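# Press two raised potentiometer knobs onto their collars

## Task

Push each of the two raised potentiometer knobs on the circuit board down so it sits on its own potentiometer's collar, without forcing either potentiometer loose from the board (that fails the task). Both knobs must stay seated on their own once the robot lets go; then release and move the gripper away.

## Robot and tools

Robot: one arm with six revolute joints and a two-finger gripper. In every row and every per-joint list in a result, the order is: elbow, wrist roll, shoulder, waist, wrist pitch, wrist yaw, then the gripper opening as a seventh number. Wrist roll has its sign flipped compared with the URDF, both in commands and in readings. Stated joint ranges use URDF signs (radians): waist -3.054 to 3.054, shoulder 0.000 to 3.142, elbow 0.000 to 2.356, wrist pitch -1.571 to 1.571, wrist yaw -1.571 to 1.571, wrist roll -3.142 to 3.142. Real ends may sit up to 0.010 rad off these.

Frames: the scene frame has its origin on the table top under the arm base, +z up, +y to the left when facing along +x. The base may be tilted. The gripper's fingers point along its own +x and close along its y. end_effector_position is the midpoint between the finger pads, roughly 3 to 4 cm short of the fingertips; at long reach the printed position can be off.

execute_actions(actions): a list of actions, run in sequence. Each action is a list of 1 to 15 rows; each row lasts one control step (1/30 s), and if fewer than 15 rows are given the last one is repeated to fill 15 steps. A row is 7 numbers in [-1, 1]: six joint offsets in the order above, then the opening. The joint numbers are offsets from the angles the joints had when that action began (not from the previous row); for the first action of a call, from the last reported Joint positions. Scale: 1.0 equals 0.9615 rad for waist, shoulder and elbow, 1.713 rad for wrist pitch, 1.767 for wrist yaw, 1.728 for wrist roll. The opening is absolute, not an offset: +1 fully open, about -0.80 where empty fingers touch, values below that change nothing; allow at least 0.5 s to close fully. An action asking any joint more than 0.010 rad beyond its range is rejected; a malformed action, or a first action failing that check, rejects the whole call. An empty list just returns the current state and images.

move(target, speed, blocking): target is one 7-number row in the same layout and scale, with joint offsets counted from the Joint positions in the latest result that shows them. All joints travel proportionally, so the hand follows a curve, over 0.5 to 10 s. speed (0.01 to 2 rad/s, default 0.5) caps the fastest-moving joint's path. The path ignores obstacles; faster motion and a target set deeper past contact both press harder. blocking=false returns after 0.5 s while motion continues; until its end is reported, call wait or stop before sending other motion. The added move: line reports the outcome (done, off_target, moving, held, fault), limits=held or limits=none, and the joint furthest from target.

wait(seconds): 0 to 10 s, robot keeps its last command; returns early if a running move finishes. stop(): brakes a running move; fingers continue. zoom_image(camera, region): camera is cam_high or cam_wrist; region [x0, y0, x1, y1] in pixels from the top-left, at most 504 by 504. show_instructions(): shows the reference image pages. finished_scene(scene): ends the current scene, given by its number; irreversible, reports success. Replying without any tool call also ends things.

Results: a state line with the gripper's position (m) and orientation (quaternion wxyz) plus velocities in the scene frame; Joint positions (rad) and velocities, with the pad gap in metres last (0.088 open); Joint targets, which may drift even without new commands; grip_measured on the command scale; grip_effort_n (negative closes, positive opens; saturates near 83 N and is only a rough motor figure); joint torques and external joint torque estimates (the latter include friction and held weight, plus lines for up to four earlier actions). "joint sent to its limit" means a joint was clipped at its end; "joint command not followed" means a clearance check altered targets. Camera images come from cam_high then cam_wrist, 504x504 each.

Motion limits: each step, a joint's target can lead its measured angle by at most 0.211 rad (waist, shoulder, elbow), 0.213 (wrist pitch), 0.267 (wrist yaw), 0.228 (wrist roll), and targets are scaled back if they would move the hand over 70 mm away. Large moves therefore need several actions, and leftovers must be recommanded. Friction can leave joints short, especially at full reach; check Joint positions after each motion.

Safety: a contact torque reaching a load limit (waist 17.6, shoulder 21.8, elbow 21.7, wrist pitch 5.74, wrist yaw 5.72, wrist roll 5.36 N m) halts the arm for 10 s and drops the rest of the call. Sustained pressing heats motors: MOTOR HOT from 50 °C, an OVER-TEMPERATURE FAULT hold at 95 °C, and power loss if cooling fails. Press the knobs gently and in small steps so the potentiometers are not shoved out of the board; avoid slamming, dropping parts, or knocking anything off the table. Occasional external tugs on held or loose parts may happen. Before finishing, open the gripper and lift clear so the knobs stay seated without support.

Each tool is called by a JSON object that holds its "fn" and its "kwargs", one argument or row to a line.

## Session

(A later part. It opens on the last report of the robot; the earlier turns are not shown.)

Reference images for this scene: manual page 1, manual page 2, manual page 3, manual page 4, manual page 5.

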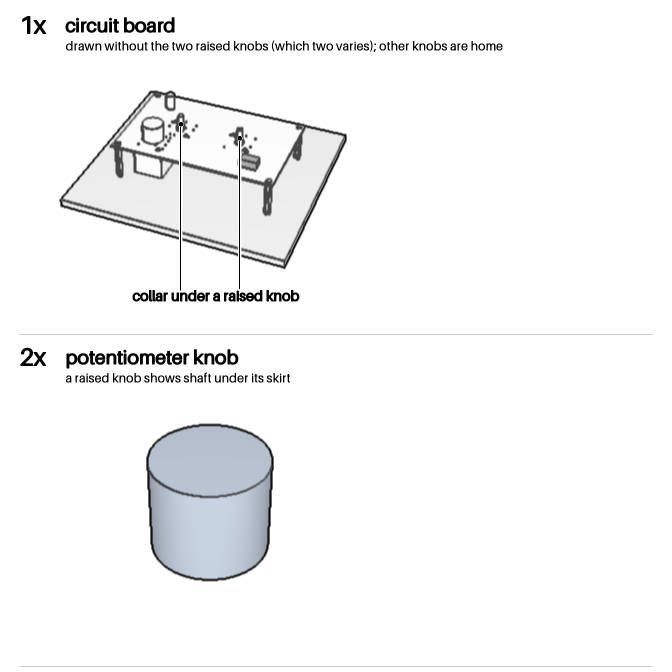

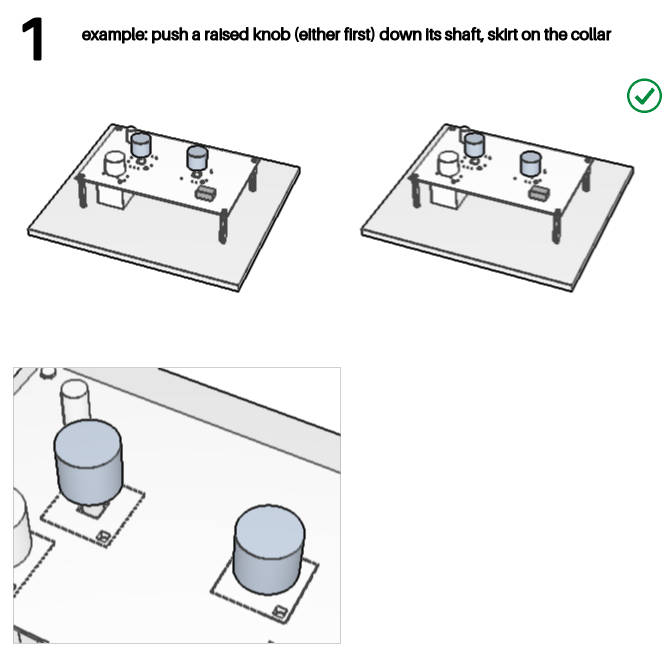

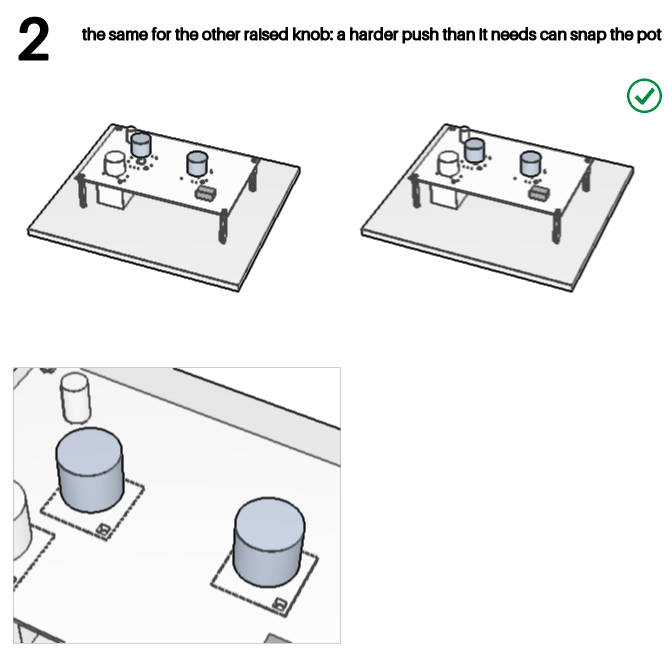

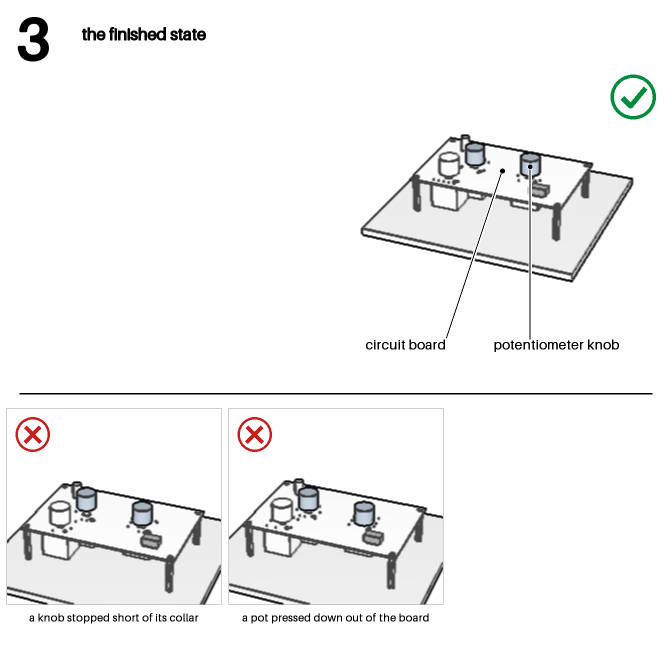

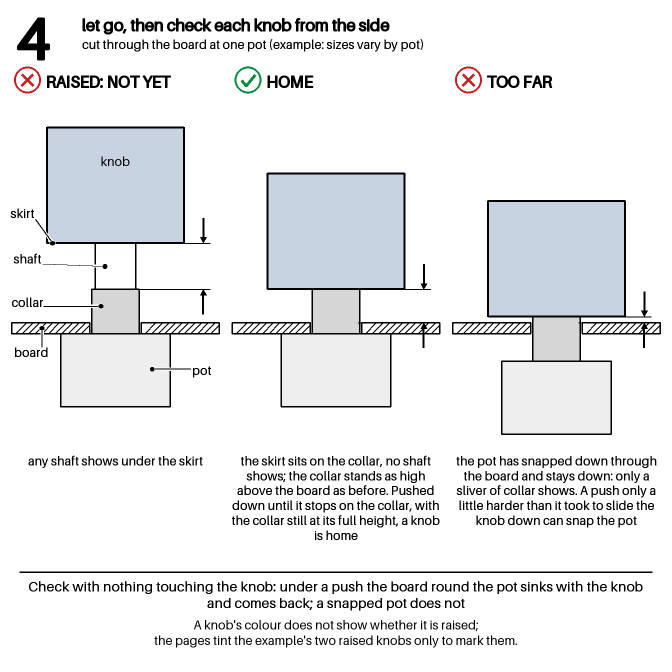

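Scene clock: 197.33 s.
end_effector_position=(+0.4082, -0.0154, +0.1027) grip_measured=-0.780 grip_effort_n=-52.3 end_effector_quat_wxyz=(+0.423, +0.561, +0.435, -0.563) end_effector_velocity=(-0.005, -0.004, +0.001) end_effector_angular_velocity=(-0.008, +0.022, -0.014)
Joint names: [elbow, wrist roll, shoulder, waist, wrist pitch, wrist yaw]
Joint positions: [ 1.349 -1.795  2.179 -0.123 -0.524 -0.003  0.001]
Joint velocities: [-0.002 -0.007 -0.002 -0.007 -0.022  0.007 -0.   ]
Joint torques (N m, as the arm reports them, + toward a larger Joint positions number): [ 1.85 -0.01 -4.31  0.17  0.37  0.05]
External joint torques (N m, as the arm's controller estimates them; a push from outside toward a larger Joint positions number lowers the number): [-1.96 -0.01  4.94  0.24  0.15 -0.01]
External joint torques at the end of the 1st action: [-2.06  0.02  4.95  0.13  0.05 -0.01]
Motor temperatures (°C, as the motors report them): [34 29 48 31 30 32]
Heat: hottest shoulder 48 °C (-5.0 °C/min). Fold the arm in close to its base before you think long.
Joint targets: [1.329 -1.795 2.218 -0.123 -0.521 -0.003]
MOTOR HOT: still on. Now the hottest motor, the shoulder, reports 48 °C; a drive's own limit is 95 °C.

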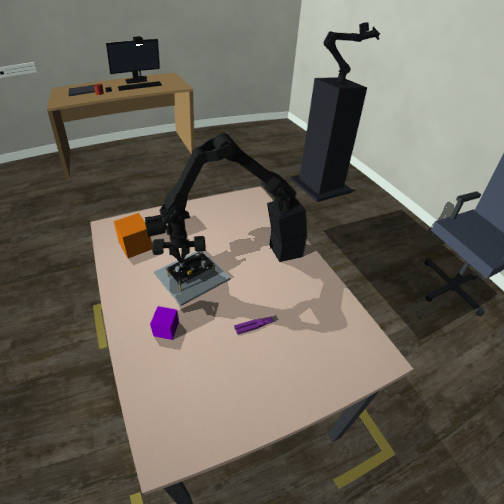

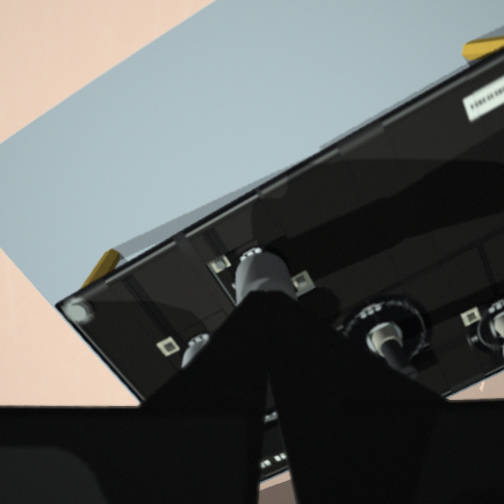

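{"fn": "execute_actions", "kwargs": {
  "actions": [
    [[-0.021,0,0.043,0,0.003,0,-0.79]]
  ]
}}

{"fn": "execute_actions", "kwargs": {
  "actions": [
    [[-0.021,0,0.043,0,0.003,0,-0.79]]
  ]
}}

Scene clock: 201.17 s.
end_effector_position=(+0.4082, -0.0154, +0.1022) grip_measured=-0.780 grip_effort_n=-52.3 end_effector_quat_wxyz=(+0.423, +0.561, +0.435, -0.563) end_effector_velocity=(-0.002, +0.002, +0.001) end_effector_angular_velocity=(+0.008, +0.007, +0.010)
Joint names: [elbow, wrist roll, shoulder, waist, wrist pitch, wrist yaw]
Joint positions: [ 1.349 -1.795  2.181 -0.123 -0.523 -0.003  0.001]
Joint velocities: [-0.002  0.007 -0.002  0.002 -0.007 -0.007  0.   ]
Joint torques (N m, as the arm reports them, + toward a larger Joint positions number): [ 1.82  0.01 -4.29  0.12  0.42  0.04]
External joint torques (N m, as the arm's controller estimates them; a push from outside toward a larger Joint positions number lowers the number): [-1.99  0.01  4.97  0.01  0.19  0.  ]
Motor temperatures (°C, as the motors report them): [34 29 48 31 30 32]
Heat: hottest shoulder 48 °C (-5.0 °C/min). Fold the arm in close to its base before you think long.
Joint targets: [1.329 -1.795 2.221 -0.123 -0.519 -0.003]
MOTOR HOT: still on. Now the hottest motor, the shoulder, reports 48 °C; a drive's own limit is 95 °C.

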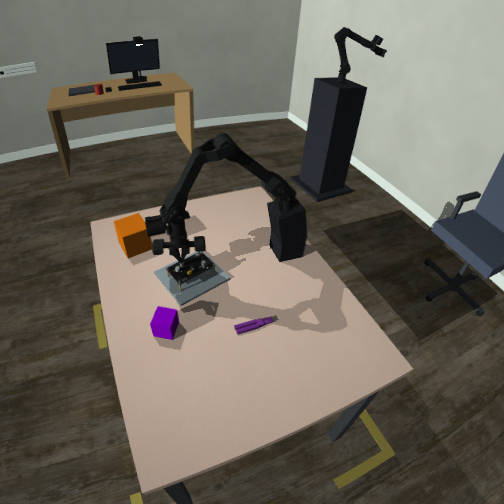

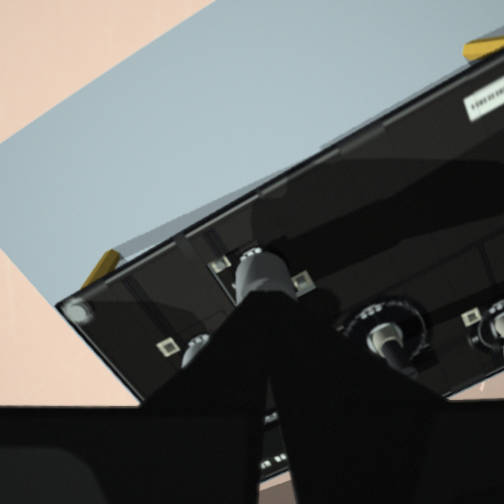

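Scene clock: 201.67 s.
end_effector_position=(+0.4081, -0.0154, +0.1020) grip_measured=-0.780 grip_effort_n=-52.3 end_effector_quat_wxyz=(+0.423, +0.561, +0.435, -0.563) end_effector_velocity=(+0.002, -0.000, +0.002) end_effector_angular_velocity=(+0.006, -0.013, +0.005)
Joint names: [elbow, wrist roll, shoulder, waist, wrist pitch, wrist yaw]
Joint positions: [ 1.349 -1.795  2.181 -0.123 -0.522 -0.003  0.001]
Joint velocities: [-0.002  0.007 -0.007 -0.002  0.007 -0.007  0.   ]
Joint torques (N m, as the arm reports them, + toward a larger Joint positions number): [ 1.87  0.02 -4.03  0.04  0.52  0.06]
External joint torques (N m, as the arm's controller estimates them; a push from outside toward a larger Joint positions number lowers the number): [-2.    0.02  5.3   0.    0.28  0.  ]
Motor temperatures (°C, as the motors report them): [34 29 48 31 30 32]
Heat: hottest shoulder 48 °C (-5.1 °C/min). Fold the arm in close to its base before you think long.
Joint targets: [1.329 -1.795 2.222 -0.123 -0.518 -0.003]
MOTOR HOT: still on. Now the hottest motor, the shoulder, reports 48 °C; a drive's own limit is 95 °C.

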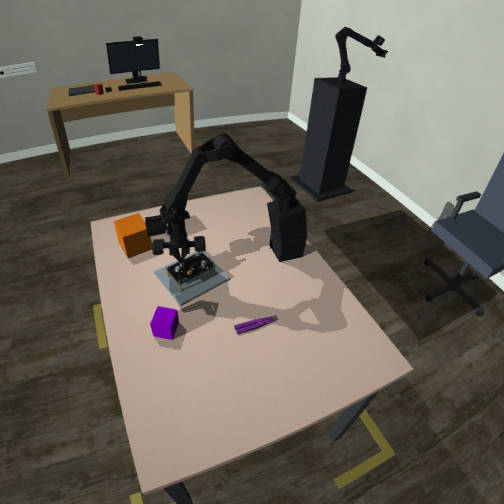

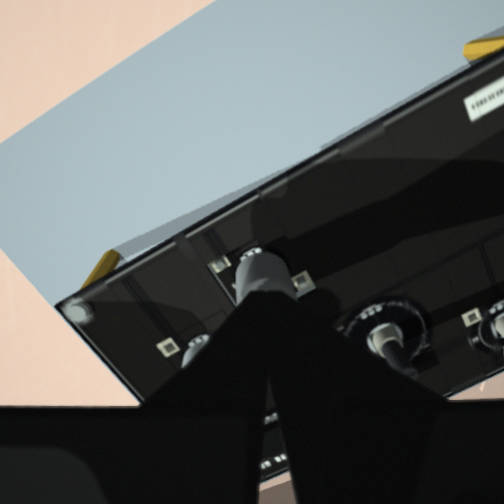

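{"fn": "move", "kwargs": {
  "target": [0.011,0,-0.135,0,-0.073,0,-0.79],
  "speed": 0.15
}}

Scene clock: 215.17 s.
end_effector_position=(+0.4054, -0.0156, +0.1451) grip_measured=-0.780 grip_effort_n=-52.8 end_effector_quat_wxyz=(+0.422, +0.559, +0.437, -0.565) end_effector_velocity=(+0.000, +0.002, -0.001) end_effector_angular_velocity=(+0.008, -0.003, +0.010)
Joint names: [elbow, wrist roll, shoulder, waist, wrist pitch, wrist yaw]
Joint positions: [ 1.35  -1.795  2.065 -0.123 -0.646 -0.003  0.001]
Joint velocities: [-0.002  0.007  0.002  0.002  0.007 -0.007 -0.   ]
Joint torques (N m, as the arm reports them, + toward a larger Joint positions number): [  5.06   0.   -10.31   0.07   0.09   0.05]
External joint torques (N m, as the arm's controller estimates them; a push from outside toward a larger Joint positions number lowers the number): [ 0.82  0.   -1.27 -0.03 -0.14  0.  ]
Motor temperatures (°C, as the motors report them): [34 29 47 31 30 32]
Heat: hottest shoulder 47 °C (-5.0 °C/min).
Joint targets: [1.360 -1.795 2.051 -0.123 -0.647 -0.003]
MOTOR HOT: cleared. Now the hottest motor, the shoulder, reports 47 °C.
move: off_target; limits=none; farthest joint: the shoulder, 0.013 radians from its target (0.130 radians at the start)

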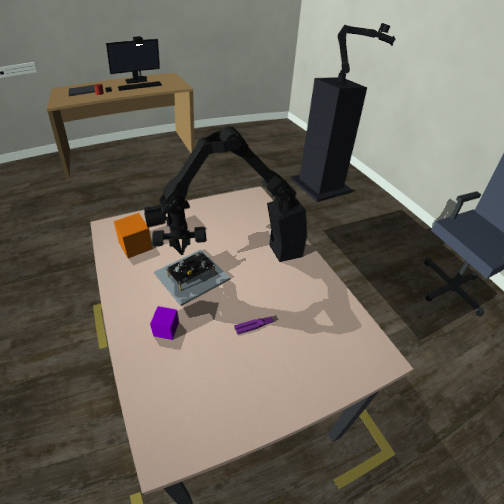

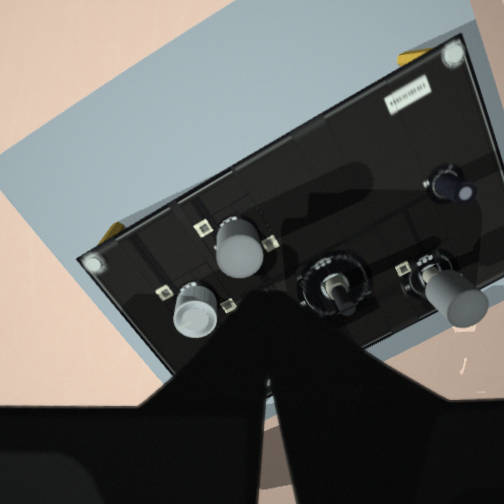

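{"fn": "move", "kwargs": {
  "target": [-0.386,0,-0.235,0.125,0.0987,0,-0.79],
  "speed": 0.4
}}

Scene clock: 222.70 s.
end_effector_position=(+0.3366, +0.0275, +0.1518) grip_measured=-0.780 grip_effort_n=-52.8 end_effector_quat_wxyz=(+0.450, +0.545, +0.471, -0.528) end_effector_velocity=(-0.001, +0.000, +0.002) end_effector_angular_velocity=(+0.007, +0.003, -0.010)
Joint names: [elbow, wrist roll, shoulder, waist, wrist pitch, wrist yaw]
Joint positions: [ 0.987 -1.795  1.851 -0.007 -0.478 -0.003  0.001]
Joint velocities: [-0.002 -0.007 -0.007 -0.002 -0.007 -0.007 -0.   ]
Joint torques (N m, as the arm reports them, + toward a larger Joint positions number): [ 3.05  0.01 -8.38  0.76  0.32  0.07]
External joint torques (N m, as the arm's controller estimates them; a push from outside toward a larger Joint positions number lowers the number): [-0.77  0.01 -1.03  0.52  0.04  0.03]
Motor temperatures (°C, as the motors report them): [35 29 50 31 30 32]
Heat: hottest shoulder 50 °C (-1.0 °C/min). Fold the arm in close to its base before you think long.
Joint targets: [0.978 -1.795 1.839 -0.003 -0.477 -0.003]
MOTOR HOT: a motor reached 50 °C. Now the hottest motor, the shoulder, reports 50 °C. The temperature limit of the motors' drives, at which the controller stops the arm, is 95 °C. To cool a motor, set the load down, stop pushing, or move to a pose that needs little force.
move: off_target; limits=none; farthest joint: the shoulder, 0.012 radians from its target (0.226 radians at the start)

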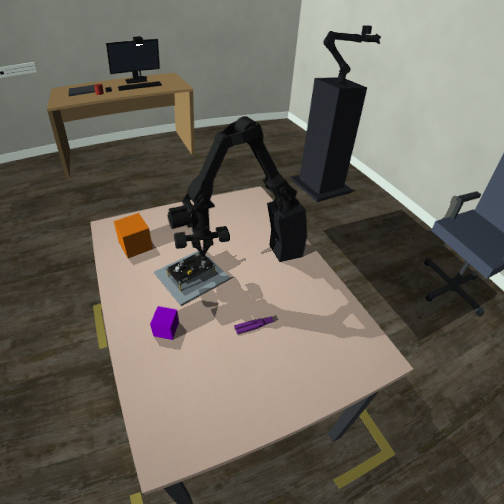

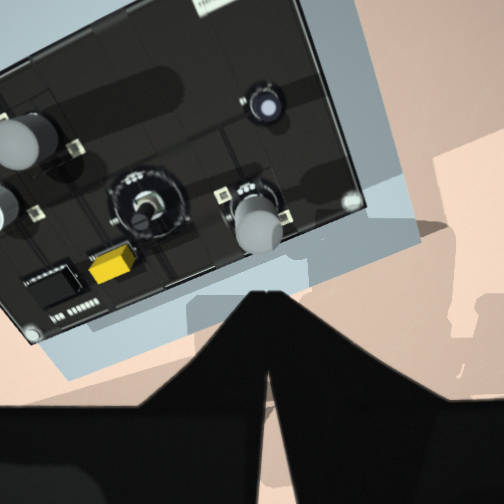

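{"fn": "move", "kwargs": {
  "target": [-0.018,0,0.079,0,0.046,0,-0.79],
  "speed": 0.15
}}

{"fn": "zoom_image", "kwargs": {
  "camera": "cam_wrist",
  "region": [200,210,320,330]
}}

Scene clock: 236.77 s.
end_effector_position=(+0.3366, +0.0282, +0.1302) grip_measured=-0.780 grip_effort_n=-52.8 end_effector_quat_wxyz=(+0.450, +0.544, +0.471, -0.529) end_effector_velocity=(-0.000, -0.000, +0.001) end_effector_angular_velocity=(-0.007, +0.002, +0.010)
Joint names: [elbow, wrist roll, shoulder, waist, wrist pitch, wrist yaw]
Joint positions: [ 0.978 -1.795  1.919 -0.007 -0.401 -0.003  0.001]
Joint velocities: [ 0.002  0.007 -0.002  0.002 -0.007  0.007 -0.   ]
Joint torques (N m, as the arm reports them, + toward a larger Joint positions number): [ 2.8   0.03 -6.11  0.25  0.32  0.04]
External joint torques (N m, as the arm's controller estimates them; a push from outside toward a larger Joint positions number lowers the number): [-0.71  0.03  1.34 -0.03  0.04  0.01]
Motor temperatures (°C, as the motors report them): [35 29 51 31 30 32]
Heat: hottest shoulder 51 °C (+1.0 °C/min). Fold the arm in close to its base before you think long.
Joint targets: [0.970 -1.795 1.927 -0.007 -0.399 -0.003]
MOTOR HOT: still on. Now the hottest motor, the shoulder, reports 51 °C; a drive's own limit is 95 °C.
move: done; limits=none; farthest joint: the shoulder, 0.008 radians from its target (0.076 radians at the start)

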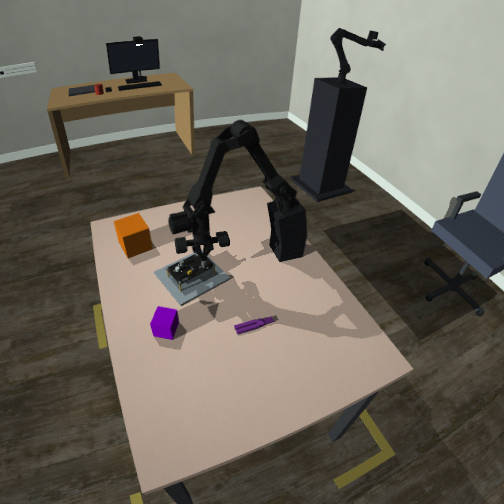

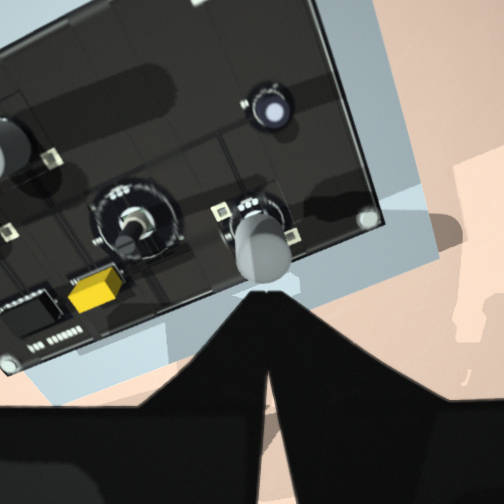

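Region (200, 210, 320, 330) of cam_wrist's 504x504 image, scaled by 4.200, with more detail than that image has.

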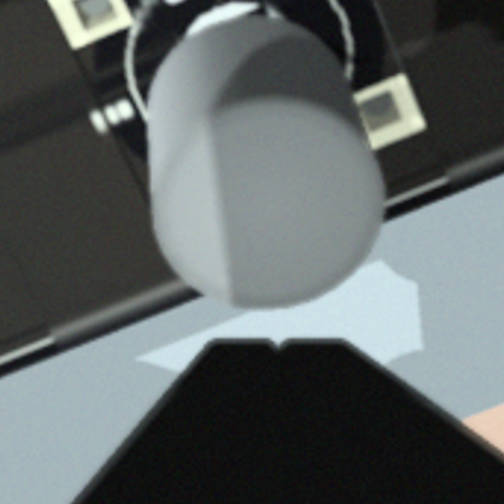

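{"fn": "move", "kwargs": {
  "target": [-0.011,0,0.032,-0.024,0.015,0,-0.79],
  "speed": 0.1
}}

{"fn": "zoom_image", "kwargs": {
  "camera": "cam_wrist",
  "region": [200,210,320,330]
}}

Scene clock: 252.77 s.
end_effector_position=(+0.3363, +0.0216, +0.1228) grip_measured=-0.780 grip_effort_n=-52.3 end_effector_quat_wxyz=(+0.445, +0.547, +0.465, -0.535) end_effector_velocity=(-0.004, -0.002, -0.000) end_effector_angular_velocity=(+0.005, +0.012, +0.015)
Joint names: [elbow, wrist roll, shoulder, waist, wrist pitch, wrist yaw]
Joint positions: [ 0.975 -1.795  1.942 -0.026 -0.378 -0.003  0.001]
Joint velocities: [-0.007  0.022 -0.002 -0.007 -0.007 -0.007  0.   ]
Joint torques (N m, as the arm reports them, + toward a larger Joint positions number): [ 2.65 -0.02 -6.07 -0.12  0.35  0.04]
External joint torques (N m, as the arm's controller estimates them; a push from outside toward a larger Joint positions number lowers the number): [-0.67 -0.02  1.39 -0.34  0.1   0.01]
Motor temperatures (°C, as the motors report them): [34 29 50 31 30 32]
Heat: hottest shoulder 50 °C (+2.0 °C/min). Fold the arm in close to its base before you think long.
Joint targets: [0.967 -1.795 1.950 -0.030 -0.376 -0.003]
MOTOR HOT: still on. Now the hottest motor, the shoulder, reports 50 °C; a drive's own limit is 95 °C.
move: done; limits=none; farthest joint: the shoulder, 0.008 radians from its target (0.030 radians at the start)

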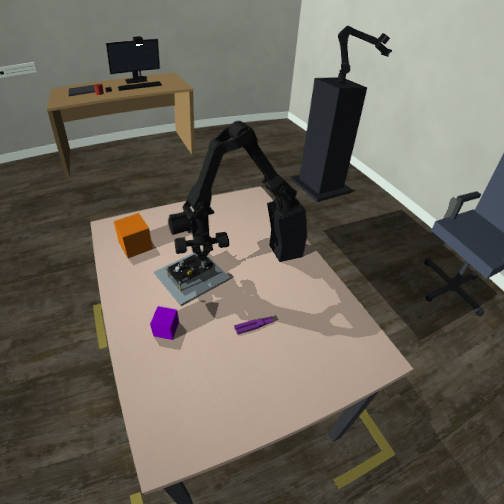

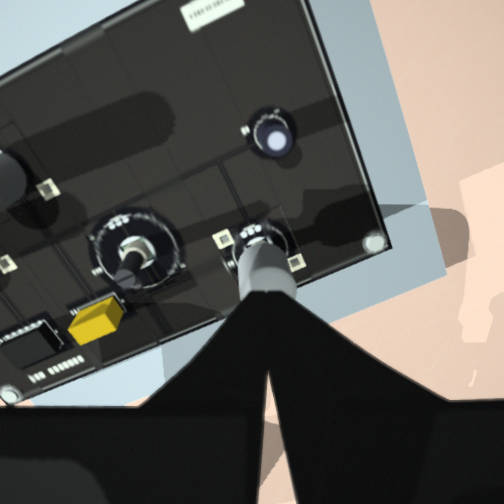

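Region (200, 210, 320, 330) of cam_wrist's 504x504 image, scaled by 4.200, with more detail than that image has.

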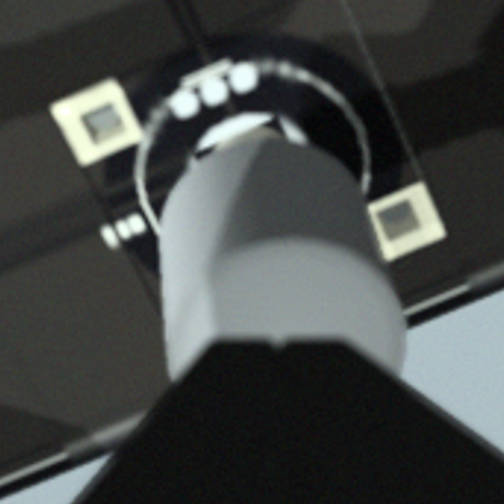

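{"fn": "move", "kwargs": {
  "target": [-0.010,0,0.023,0,0.0095,0,-0.79],
  "speed": 0.06
}}

{"fn": "zoom_image", "kwargs": {
  "camera": "cam_wrist",
  "region": [200,210,320,330]
}}

Scene clock: 259.87 s.
end_effector_position=(+0.3358, +0.0217, +0.1184) grip_measured=-0.780 grip_effort_n=-52.3 end_effector_quat_wxyz=(+0.445, +0.547, +0.465, -0.535) end_effector_velocity=(+0.002, -0.000, +0.002) end_effector_angular_velocity=(-0.006, -0.013, +0.009)
Joint names: [elbow, wrist roll, shoulder, waist, wrist pitch, wrist yaw]
Joint positions: [ 0.973 -1.795  1.956 -0.026 -0.363 -0.003  0.001]
Joint velocities: [-0.002  0.007 -0.007  0.002  0.007  0.007 -0.   ]
Joint torques (N m, as the arm reports them, + toward a larger Joint positions number): [ 2.77 -0.02 -6.18  0.27  0.29  0.05]
External joint torques (N m, as the arm's controller estimates them; a push from outside toward a larger Joint positions number lowers the number): [-0.56 -0.02  1.37  0.03  0.02  0.02]
Motor temperatures (°C, as the motors report them): [34 29 50 31 30 32]
Heat: hottest shoulder 50 °C (+2.0 °C/min). Fold the arm in close to its base before you think long.
Joint targets: [0.965 -1.795 1.964 -0.026 -0.361 -0.003]
MOTOR HOT: still on. Now the hottest motor, the shoulder, reports 50 °C; a drive's own limit is 95 °C.
move: done; limits=none; farthest joint: the shoulder, 0.008 radians from its target (0.022 radians at the start)

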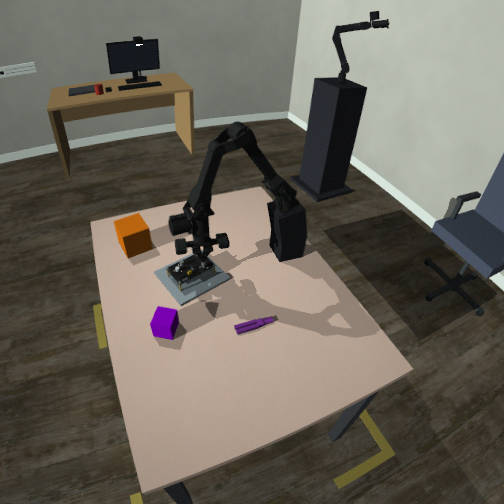

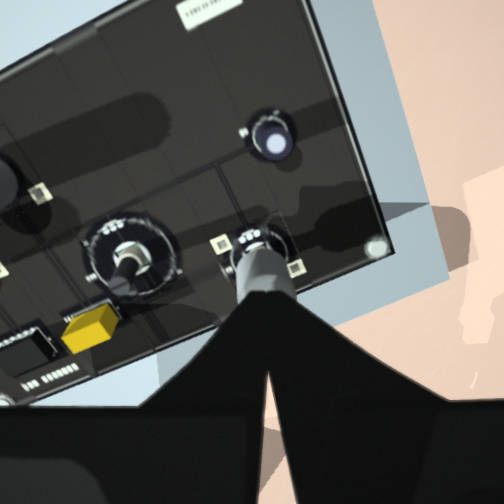

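Region (200, 210, 320, 330) of cam_wrist's 504x504 image, scaled by 4.200, with more detail than that image has.

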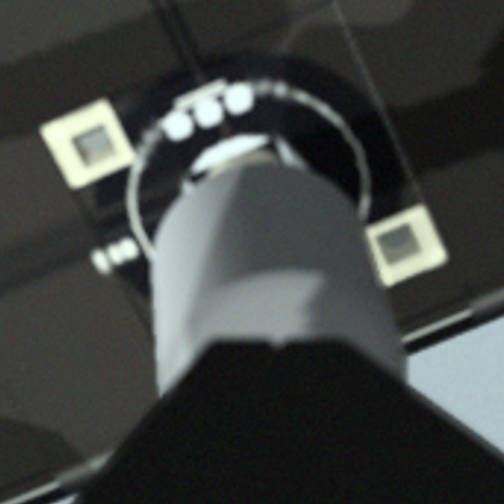

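{"fn": "execute_actions", "kwargs": {
  "actions": [
    [[-0.008,0,0.016,0,0.004,0,-0.79]],
    [[-0.009,0,0.018,0,0.004,0,-0.79]]
  ]
}}

Scene clock: 265.07 s.
end_effector_position=(+0.3351, +0.0218, +0.1147) grip_measured=-0.780 grip_effort_n=-52.3 end_effector_quat_wxyz=(+0.445, +0.546, +0.466, -0.536) end_effector_velocity=(+0.002, +0.003, -0.000) end_effector_angular_velocity=(+0.022, -0.007, +0.019)
Joint names: [elbow, wrist roll, shoulder, waist, wrist pitch, wrist yaw]
Joint positions: [ 0.973 -1.795  1.969 -0.026 -0.354 -0.003  0.001]
Joint velocities: [ 0.002  0.022  0.002 -0.002  0.007 -0.022 -0.   ]
Joint torques (N m, as the arm reports them, + toward a larger Joint positions number): [ 2.46  0.   -5.62  0.31  0.39  0.06]
External joint torques (N m, as the arm's controller estimates them; a push from outside toward a larger Joint positions number lowers the number): [-0.8   0.    1.88  0.05  0.12  0.03]
External joint torques at the end of the 1st action: [-0.58  0.02  1.4  -0.08  0.03  0.  ]
Motor temperatures (°C, as the motors report them): [34 29 50 31 30 32]
Heat: hottest shoulder 50 °C (+3.0 °C/min). Fold the arm in close to its base before you think long.
Joint targets: [0.964 -1.795 1.981 -0.026 -0.351 -0.003]
MOTOR HOT: still on. Now the hottest motor, the shoulder, reports 50 °C; a drive's own limit is 95 °C.

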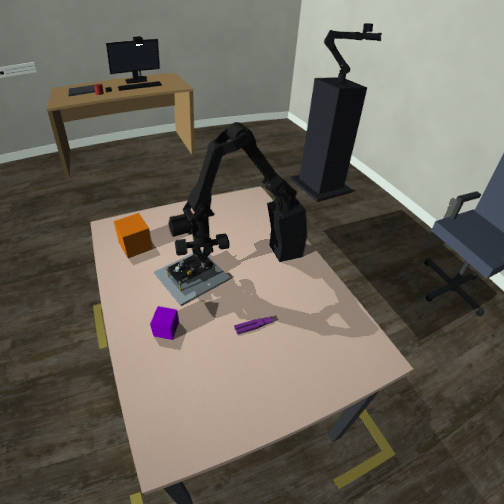

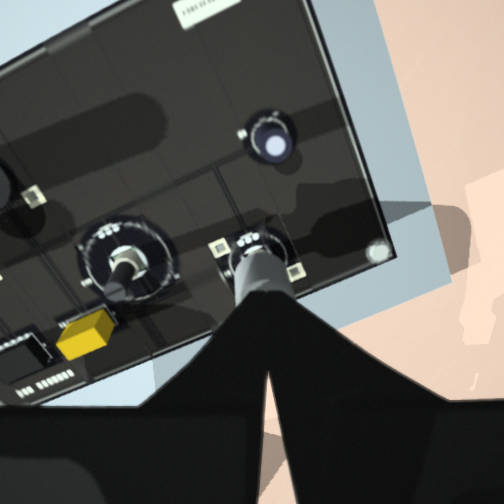

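{"fn": "execute_actions", "kwargs": {
  "actions": [
    [[-0.010,0,0.021,0,0.004,0,-0.79]],
    [[-0.012,0,0.024,0,0.003,0,-0.79]]
  ]
}}

{"fn": "execute_actions", "kwargs": {
  "actions": [
    [[-0.013,0,0.027,0,0.003,0,-0.79]]
  ]
}}

{"fn": "execute_actions", "kwargs": {
  "actions": [
    [[-0.015,0,0.030,0,0.003,0,-0.79]]
  ]
}}

Scene clock: 269.97 s.
end_effector_position=(+0.3344, +0.0218, +0.1130) grip_measured=-0.780 grip_effort_n=-52.8 end_effector_quat_wxyz=(+0.444, +0.545, +0.467, -0.537) end_effector_velocity=(+0.002, +0.002, -0.000) end_effector_angular_velocity=(+0.008, -0.007, -0.005)
Joint names: [elbow, wrist roll, shoulder, waist, wrist pitch, wrist yaw]
Joint positions: [ 0.973 -1.795  1.974 -0.026 -0.351 -0.003  0.001]
Joint velocities: [ 0.002 -0.007  0.002  0.002  0.007 -0.007  0.   ]
Joint torques (N m, as the arm reports them, + toward a larger Joint positions number): [ 2.17  0.   -4.74  0.22  0.5   0.04]
External joint torques (N m, as the arm's controller estimates them; a push from outside toward a larger Joint positions number lowers the number): [-1.03  0.    2.72  0.    0.24  0.  ]
External joint torques at the end of the 1st action: [-0.75  0.    2.29  0.01  0.25  0.  ]
Motor temperatures (°C, as the motors report them): [34 29 50 31 30 32]
Heat: hottest shoulder 50 °C (+3.0 °C/min). Fold the arm in close to its base before you think long.
Joint targets: [0.961 -1.795 1.995 -0.026 -0.347 -0.003]
MOTOR HOT: still on. Now the hottest motor, the shoulder, reports 50 °C; a drive's own limit is 95 °C.

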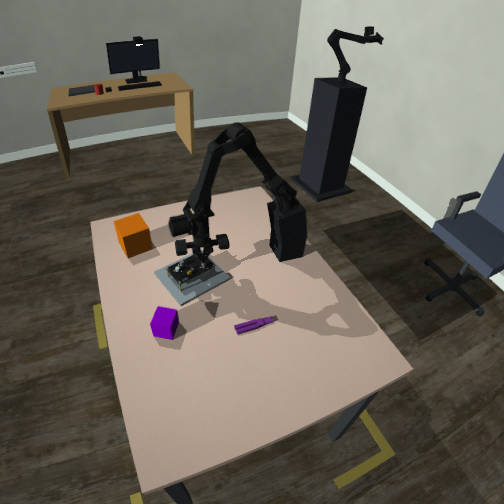

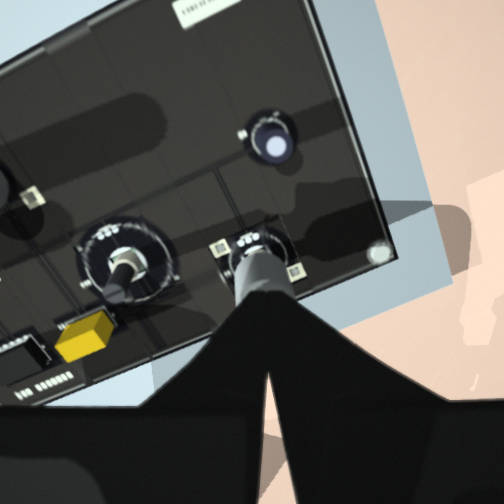

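Scene clock: 270.47 s.
end_effector_position=(+0.3341, +0.0218, +0.1123) grip_measured=-0.780 grip_effort_n=-52.8 end_effector_quat_wxyz=(+0.444, +0.545, +0.467, -0.537) end_effector_velocity=(-0.002, +0.002, +0.000) end_effector_angular_velocity=(+0.007, +0.008, -0.005)
Joint names: [elbow, wrist roll, shoulder, waist, wrist pitch, wrist yaw]
Joint positions: [ 0.973 -1.795  1.977 -0.026 -0.35  -0.003  0.001]
Joint velocities: [-0.002 -0.007 -0.002  0.002 -0.007 -0.007 -0.   ]
Joint torques (N m, as the arm reports them, + toward a larger Joint positions number): [ 1.99  0.04 -4.29  0.25  0.47  0.04]
External joint torques (N m, as the arm's controller estimates them; a push from outside toward a larger Joint positions number lowers the number): [-1.19  0.04  3.22  0.    0.22  0.01]
Motor temperatures (°C, as the motors report them): [34 29 50 31 30 32]
Heat: hottest shoulder 50 °C (+3.0 °C/min). Fold the arm in close to its base before you think long.
Joint targets: [0.960 -1.795 2.000 -0.026 -0.346 -0.003]
MOTOR HOT: still on. Now the hottest motor, the shoulder, reports 50 °C; a drive's own limit is 95 °C.

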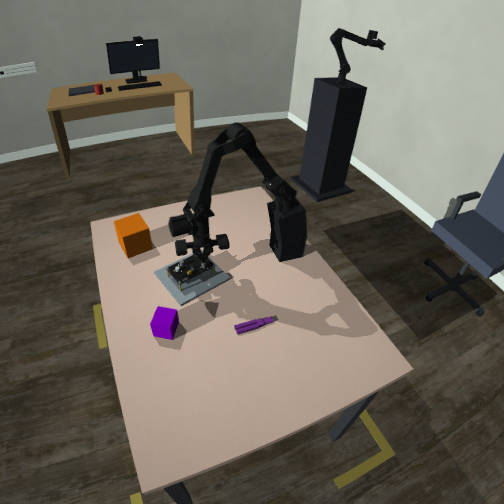

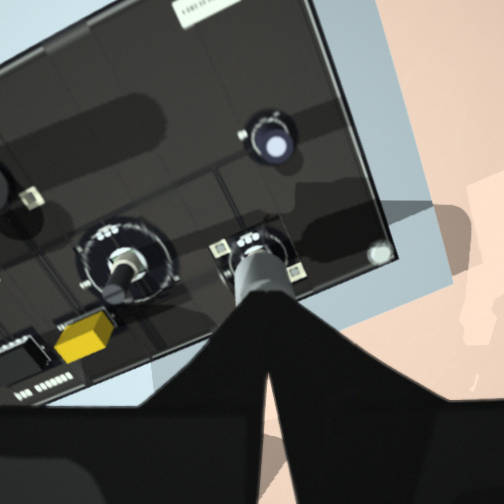

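Scene clock: 270.97 s.
end_effector_position=(+0.3338, +0.0218, +0.1117) grip_measured=-0.780 grip_effort_n=-52.3 end_effector_quat_wxyz=(+0.443, +0.544, +0.467, -0.537) end_effector_velocity=(-0.002, +0.002, +0.000) end_effector_angular_velocity=(+0.008, +0.007, +0.010)
Joint names: [elbow, wrist roll, shoulder, waist, wrist pitch, wrist yaw]
Joint positions: [ 0.972 -1.795  1.978 -0.026 -0.349 -0.003  0.001]
Joint velocities: [-0.002  0.007 -0.002  0.002 -0.007 -0.007 -0.   ]
Joint torques (N m, as the arm reports them, + toward a larger Joint positions number): [ 1.88  0.05 -3.92  0.33  0.47  0.02]
External joint torques (N m, as the arm's controller estimates them; a push from outside toward a larger Joint positions number lowers the number): [-1.26  0.05  3.54  0.08  0.23 -0.02]
Motor temperatures (°C, as the motors report them): [34 29 49 31 30 32]
Heat: hottest shoulder 49 °C (+2.0 °C/min). Fold the arm in close to its base before you think long.
Joint targets: [0.958 -1.795 2.005 -0.026 -0.345 -0.003]
MOTOR HOT: still on. Now the hottest motor, the shoulder, reports 49 °C; a drive's own limit is 95 °C.

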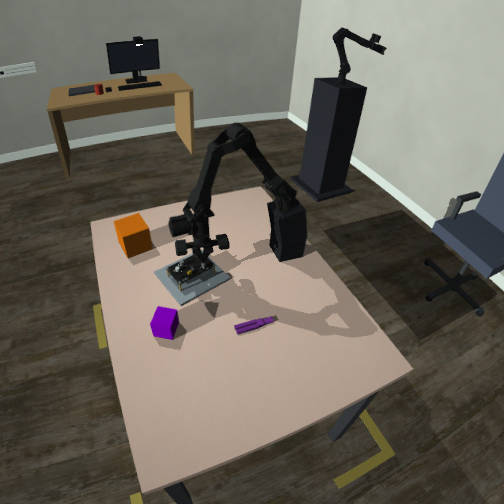

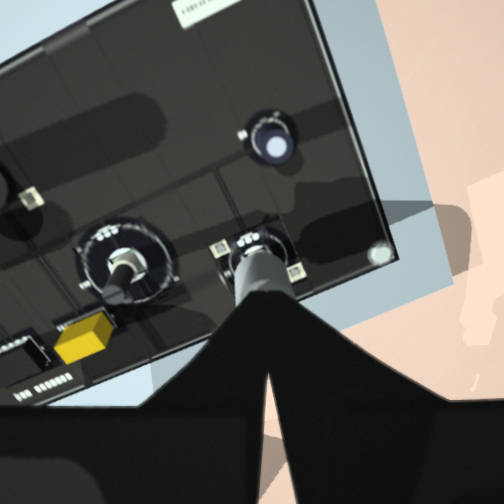

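{"fn": "execute_actions", "kwargs": {
  "actions": [
    [[-0.016,0,0.033,0,0.003,0,-0.79]]
  ]
}}

{"fn": "execute_actions", "kwargs": {
  "actions": [
    [[-0.018,0,0.036,0,0.003,0,-0.79]]
  ]
}}

Scene clock: 274.13 s.
end_effector_position=(+0.3335, +0.0218, +0.1111) grip_measured=-0.780 grip_effort_n=-52.3 end_effector_quat_wxyz=(+0.443, +0.544, +0.467, -0.538) end_effector_velocity=(-0.002, +0.000, +0.000) end_effector_angular_velocity=(+0.006, +0.008, -0.010)
Joint names: [elbow, wrist roll, shoulder, waist, wrist pitch, wrist yaw]
Joint positions: [ 0.972 -1.795  1.981 -0.026 -0.348 -0.003  0.001]
Joint velocities: [-0.002 -0.007 -0.002 -0.002 -0.007 -0.007 -0.   ]
Joint torques (N m, as the arm reports them, + toward a larger Joint positions number): [ 1.73  0.02 -3.58  0.25  0.47  0.04]
External joint torques (N m, as the arm's controller estimates them; a push from outside toward a larger Joint positions number lowers the number): [-1.43  0.02  3.94  0.03  0.22  0.  ]
Motor temperatures (°C, as the motors report them): [34 29 49 31 30 32]
Heat: hottest shoulder 49 °C (+2.0 °C/min). Fold the arm in close to its base before you think long.
Joint targets: [0.957 -1.795 2.010 -0.026 -0.343 -0.003]
MOTOR HOT: still on. Now the hottest motor, the shoulder, reports 49 °C; a drive's own limit is 95 °C.

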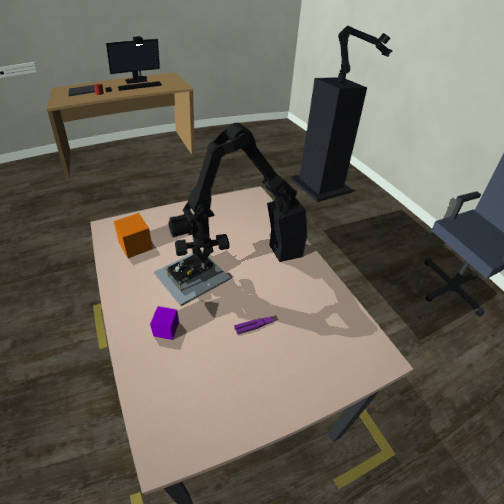

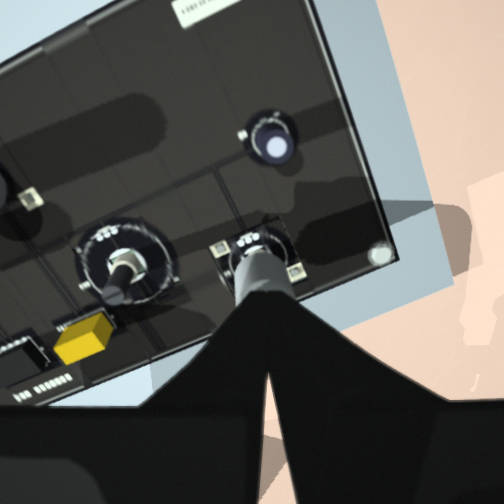

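Scene clock: 274.63 s.
end_effector_position=(+0.3332, +0.0218, +0.1104) grip_measured=-0.780 grip_effort_n=-52.3 end_effector_quat_wxyz=(+0.443, +0.544, +0.468, -0.538) end_effector_velocity=(-0.001, +0.000, -0.000) end_effector_angular_velocity=(+0.006, +0.008, +0.005)
Joint names: [elbow, wrist roll, shoulder, waist, wrist pitch, wrist yaw]
Joint positions: [ 0.972 -1.795  1.983 -0.026 -0.346 -0.003  0.001]
Joint velocities: [ 0.002  0.007  0.002 -0.002 -0.007 -0.007  0.   ]
Joint torques (N m, as the arm reports them, + toward a larger Joint positions number): [ 1.66  0.   -3.23  0.18  0.47  0.06]
External joint torques (N m, as the arm's controller estimates them; a push from outside toward a larger Joint positions number lowers the number): [-1.4   0.    4.16  0.    0.24  0.02]
Motor temperatures (°C, as the motors report them): [34 29 49 31 30 32]
Heat: hottest shoulder 49 °C (+2.0 °C/min). Fold the arm in close to its base before you think long.
Joint targets: [0.955 -1.795 2.015 -0.026 -0.343 -0.003]
MOTOR HOT: still on. Now the hottest motor, the shoulder, reports 49 °C; a drive's own limit is 95 °C.

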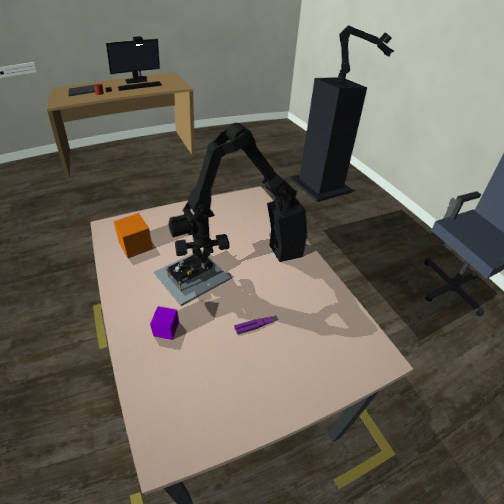

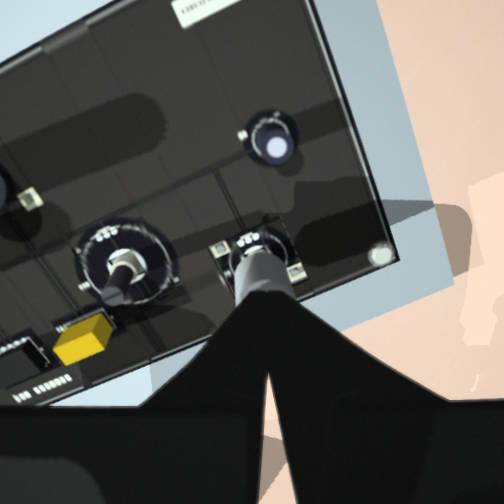

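{"fn": "execute_actions", "kwargs": {
  "actions": [
    [[-0.019,0,0.039,0,0.005,0,-0.79]]
  ]
}}

{"fn": "execute_actions", "kwargs": {
  "actions": [
    [[-0.021,0,0.042,0,0.005,0,-0.79]]
  ]
}}

Scene clock: 282.23 s.
end_effector_position=(+0.3330, +0.0218, +0.1097) grip_measured=-0.780 grip_effort_n=-52.3 end_effector_quat_wxyz=(+0.443, +0.544, +0.468, -0.538) end_effector_velocity=(-0.003, -0.004, -0.001) end_effector_angular_velocity=(-0.010, +0.012, -0.014)
Joint names: [elbow, wrist roll, shoulder, waist, wrist pitch, wrist yaw]
Joint positions: [ 0.971 -1.795  1.985 -0.026 -0.343 -0.003  0.001]
Joint velocities: [-0.002 -0.007  0.002 -0.007 -0.007  0.007 -0.   ]
Joint torques (N m, as the arm reports them, + toward a larger Joint positions number): [ 1.64  0.02 -2.84  0.35  0.54  0.06]
External joint torques (N m, as the arm's controller estimates them; a push from outside toward a larger Joint positions number lowers the number): [-1.47  0.02  4.6   0.18  0.3   0.01]
Motor temperatures (°C, as the motors report them): [34 29 48 31 30 32]
Heat: hottest shoulder 48 °C (-2.0 °C/min). Fold the arm in close to its base before you think long.
Joint targets: [0.953 -1.795 2.020 -0.026 -0.338 -0.003]
MOTOR HOT: still on. Now the hottest motor, the shoulder, reports 48 °C; a drive's own limit is 95 °C.

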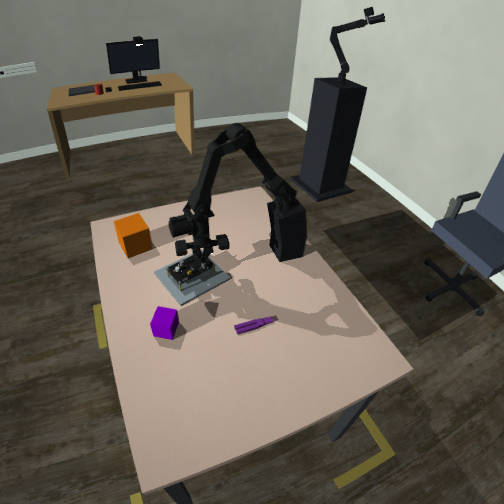

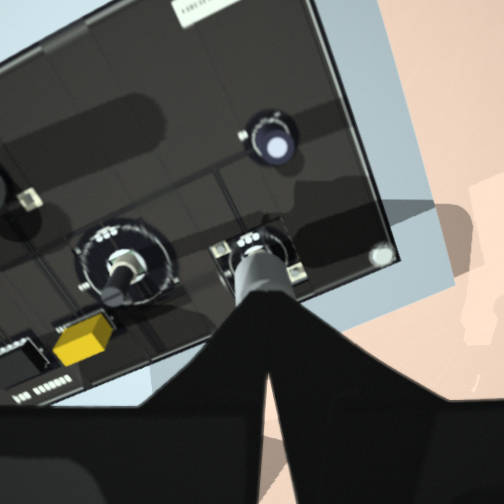

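Scene clock: 282.73 s.
end_effector_position=(+0.3327, +0.0218, +0.1091) grip_measured=-0.780 grip_effort_n=-52.8 end_effector_quat_wxyz=(+0.443, +0.544, +0.468, -0.538) end_effector_velocity=(-0.001, -0.004, +0.002) end_effector_angular_velocity=(-0.009, +0.002, +0.000)
Joint names: [elbow, wrist roll, shoulder, waist, wrist pitch, wrist yaw]
Joint positions: [ 0.969 -1.795  1.986 -0.026 -0.34  -0.003  0.001]
Joint velocities: [-0.002  0.007 -0.007 -0.007 -0.007  0.007 -0.   ]
Joint torques (N m, as the arm reports them, + toward a larger Joint positions number): [ 1.54  0.04 -2.36  0.29  0.58  0.03]
External joint torques (N m, as the arm's controller estimates them; a push from outside toward a larger Joint positions number lowers the number): [-1.55  0.04  5.12  0.13  0.34 -0.01]
Motor temperatures (°C, as the motors report them): [34 29 48 31 30 32]
Heat: hottest shoulder 48 °C (-2.0 °C/min). Fold the arm in close to its base before you think long.
Joint targets: [0.951 -1.795 2.025 -0.026 -0.335 -0.003]
MOTOR HOT: still on. Now the hottest motor, the shoulder, reports 48 °C; a drive's own limit is 95 °C.

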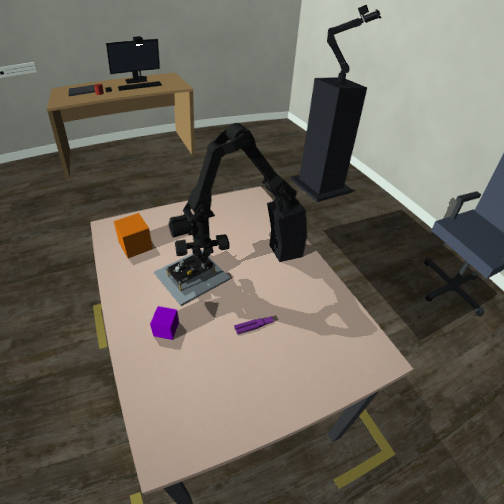

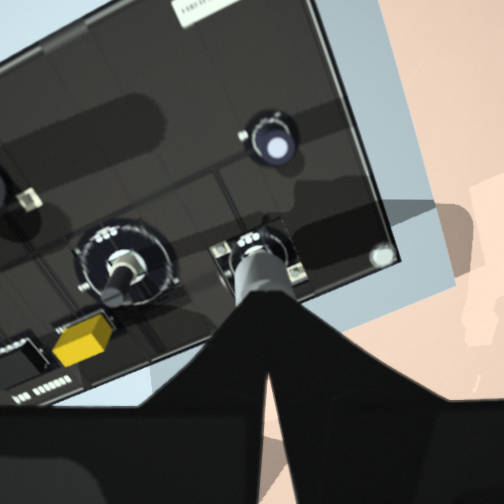

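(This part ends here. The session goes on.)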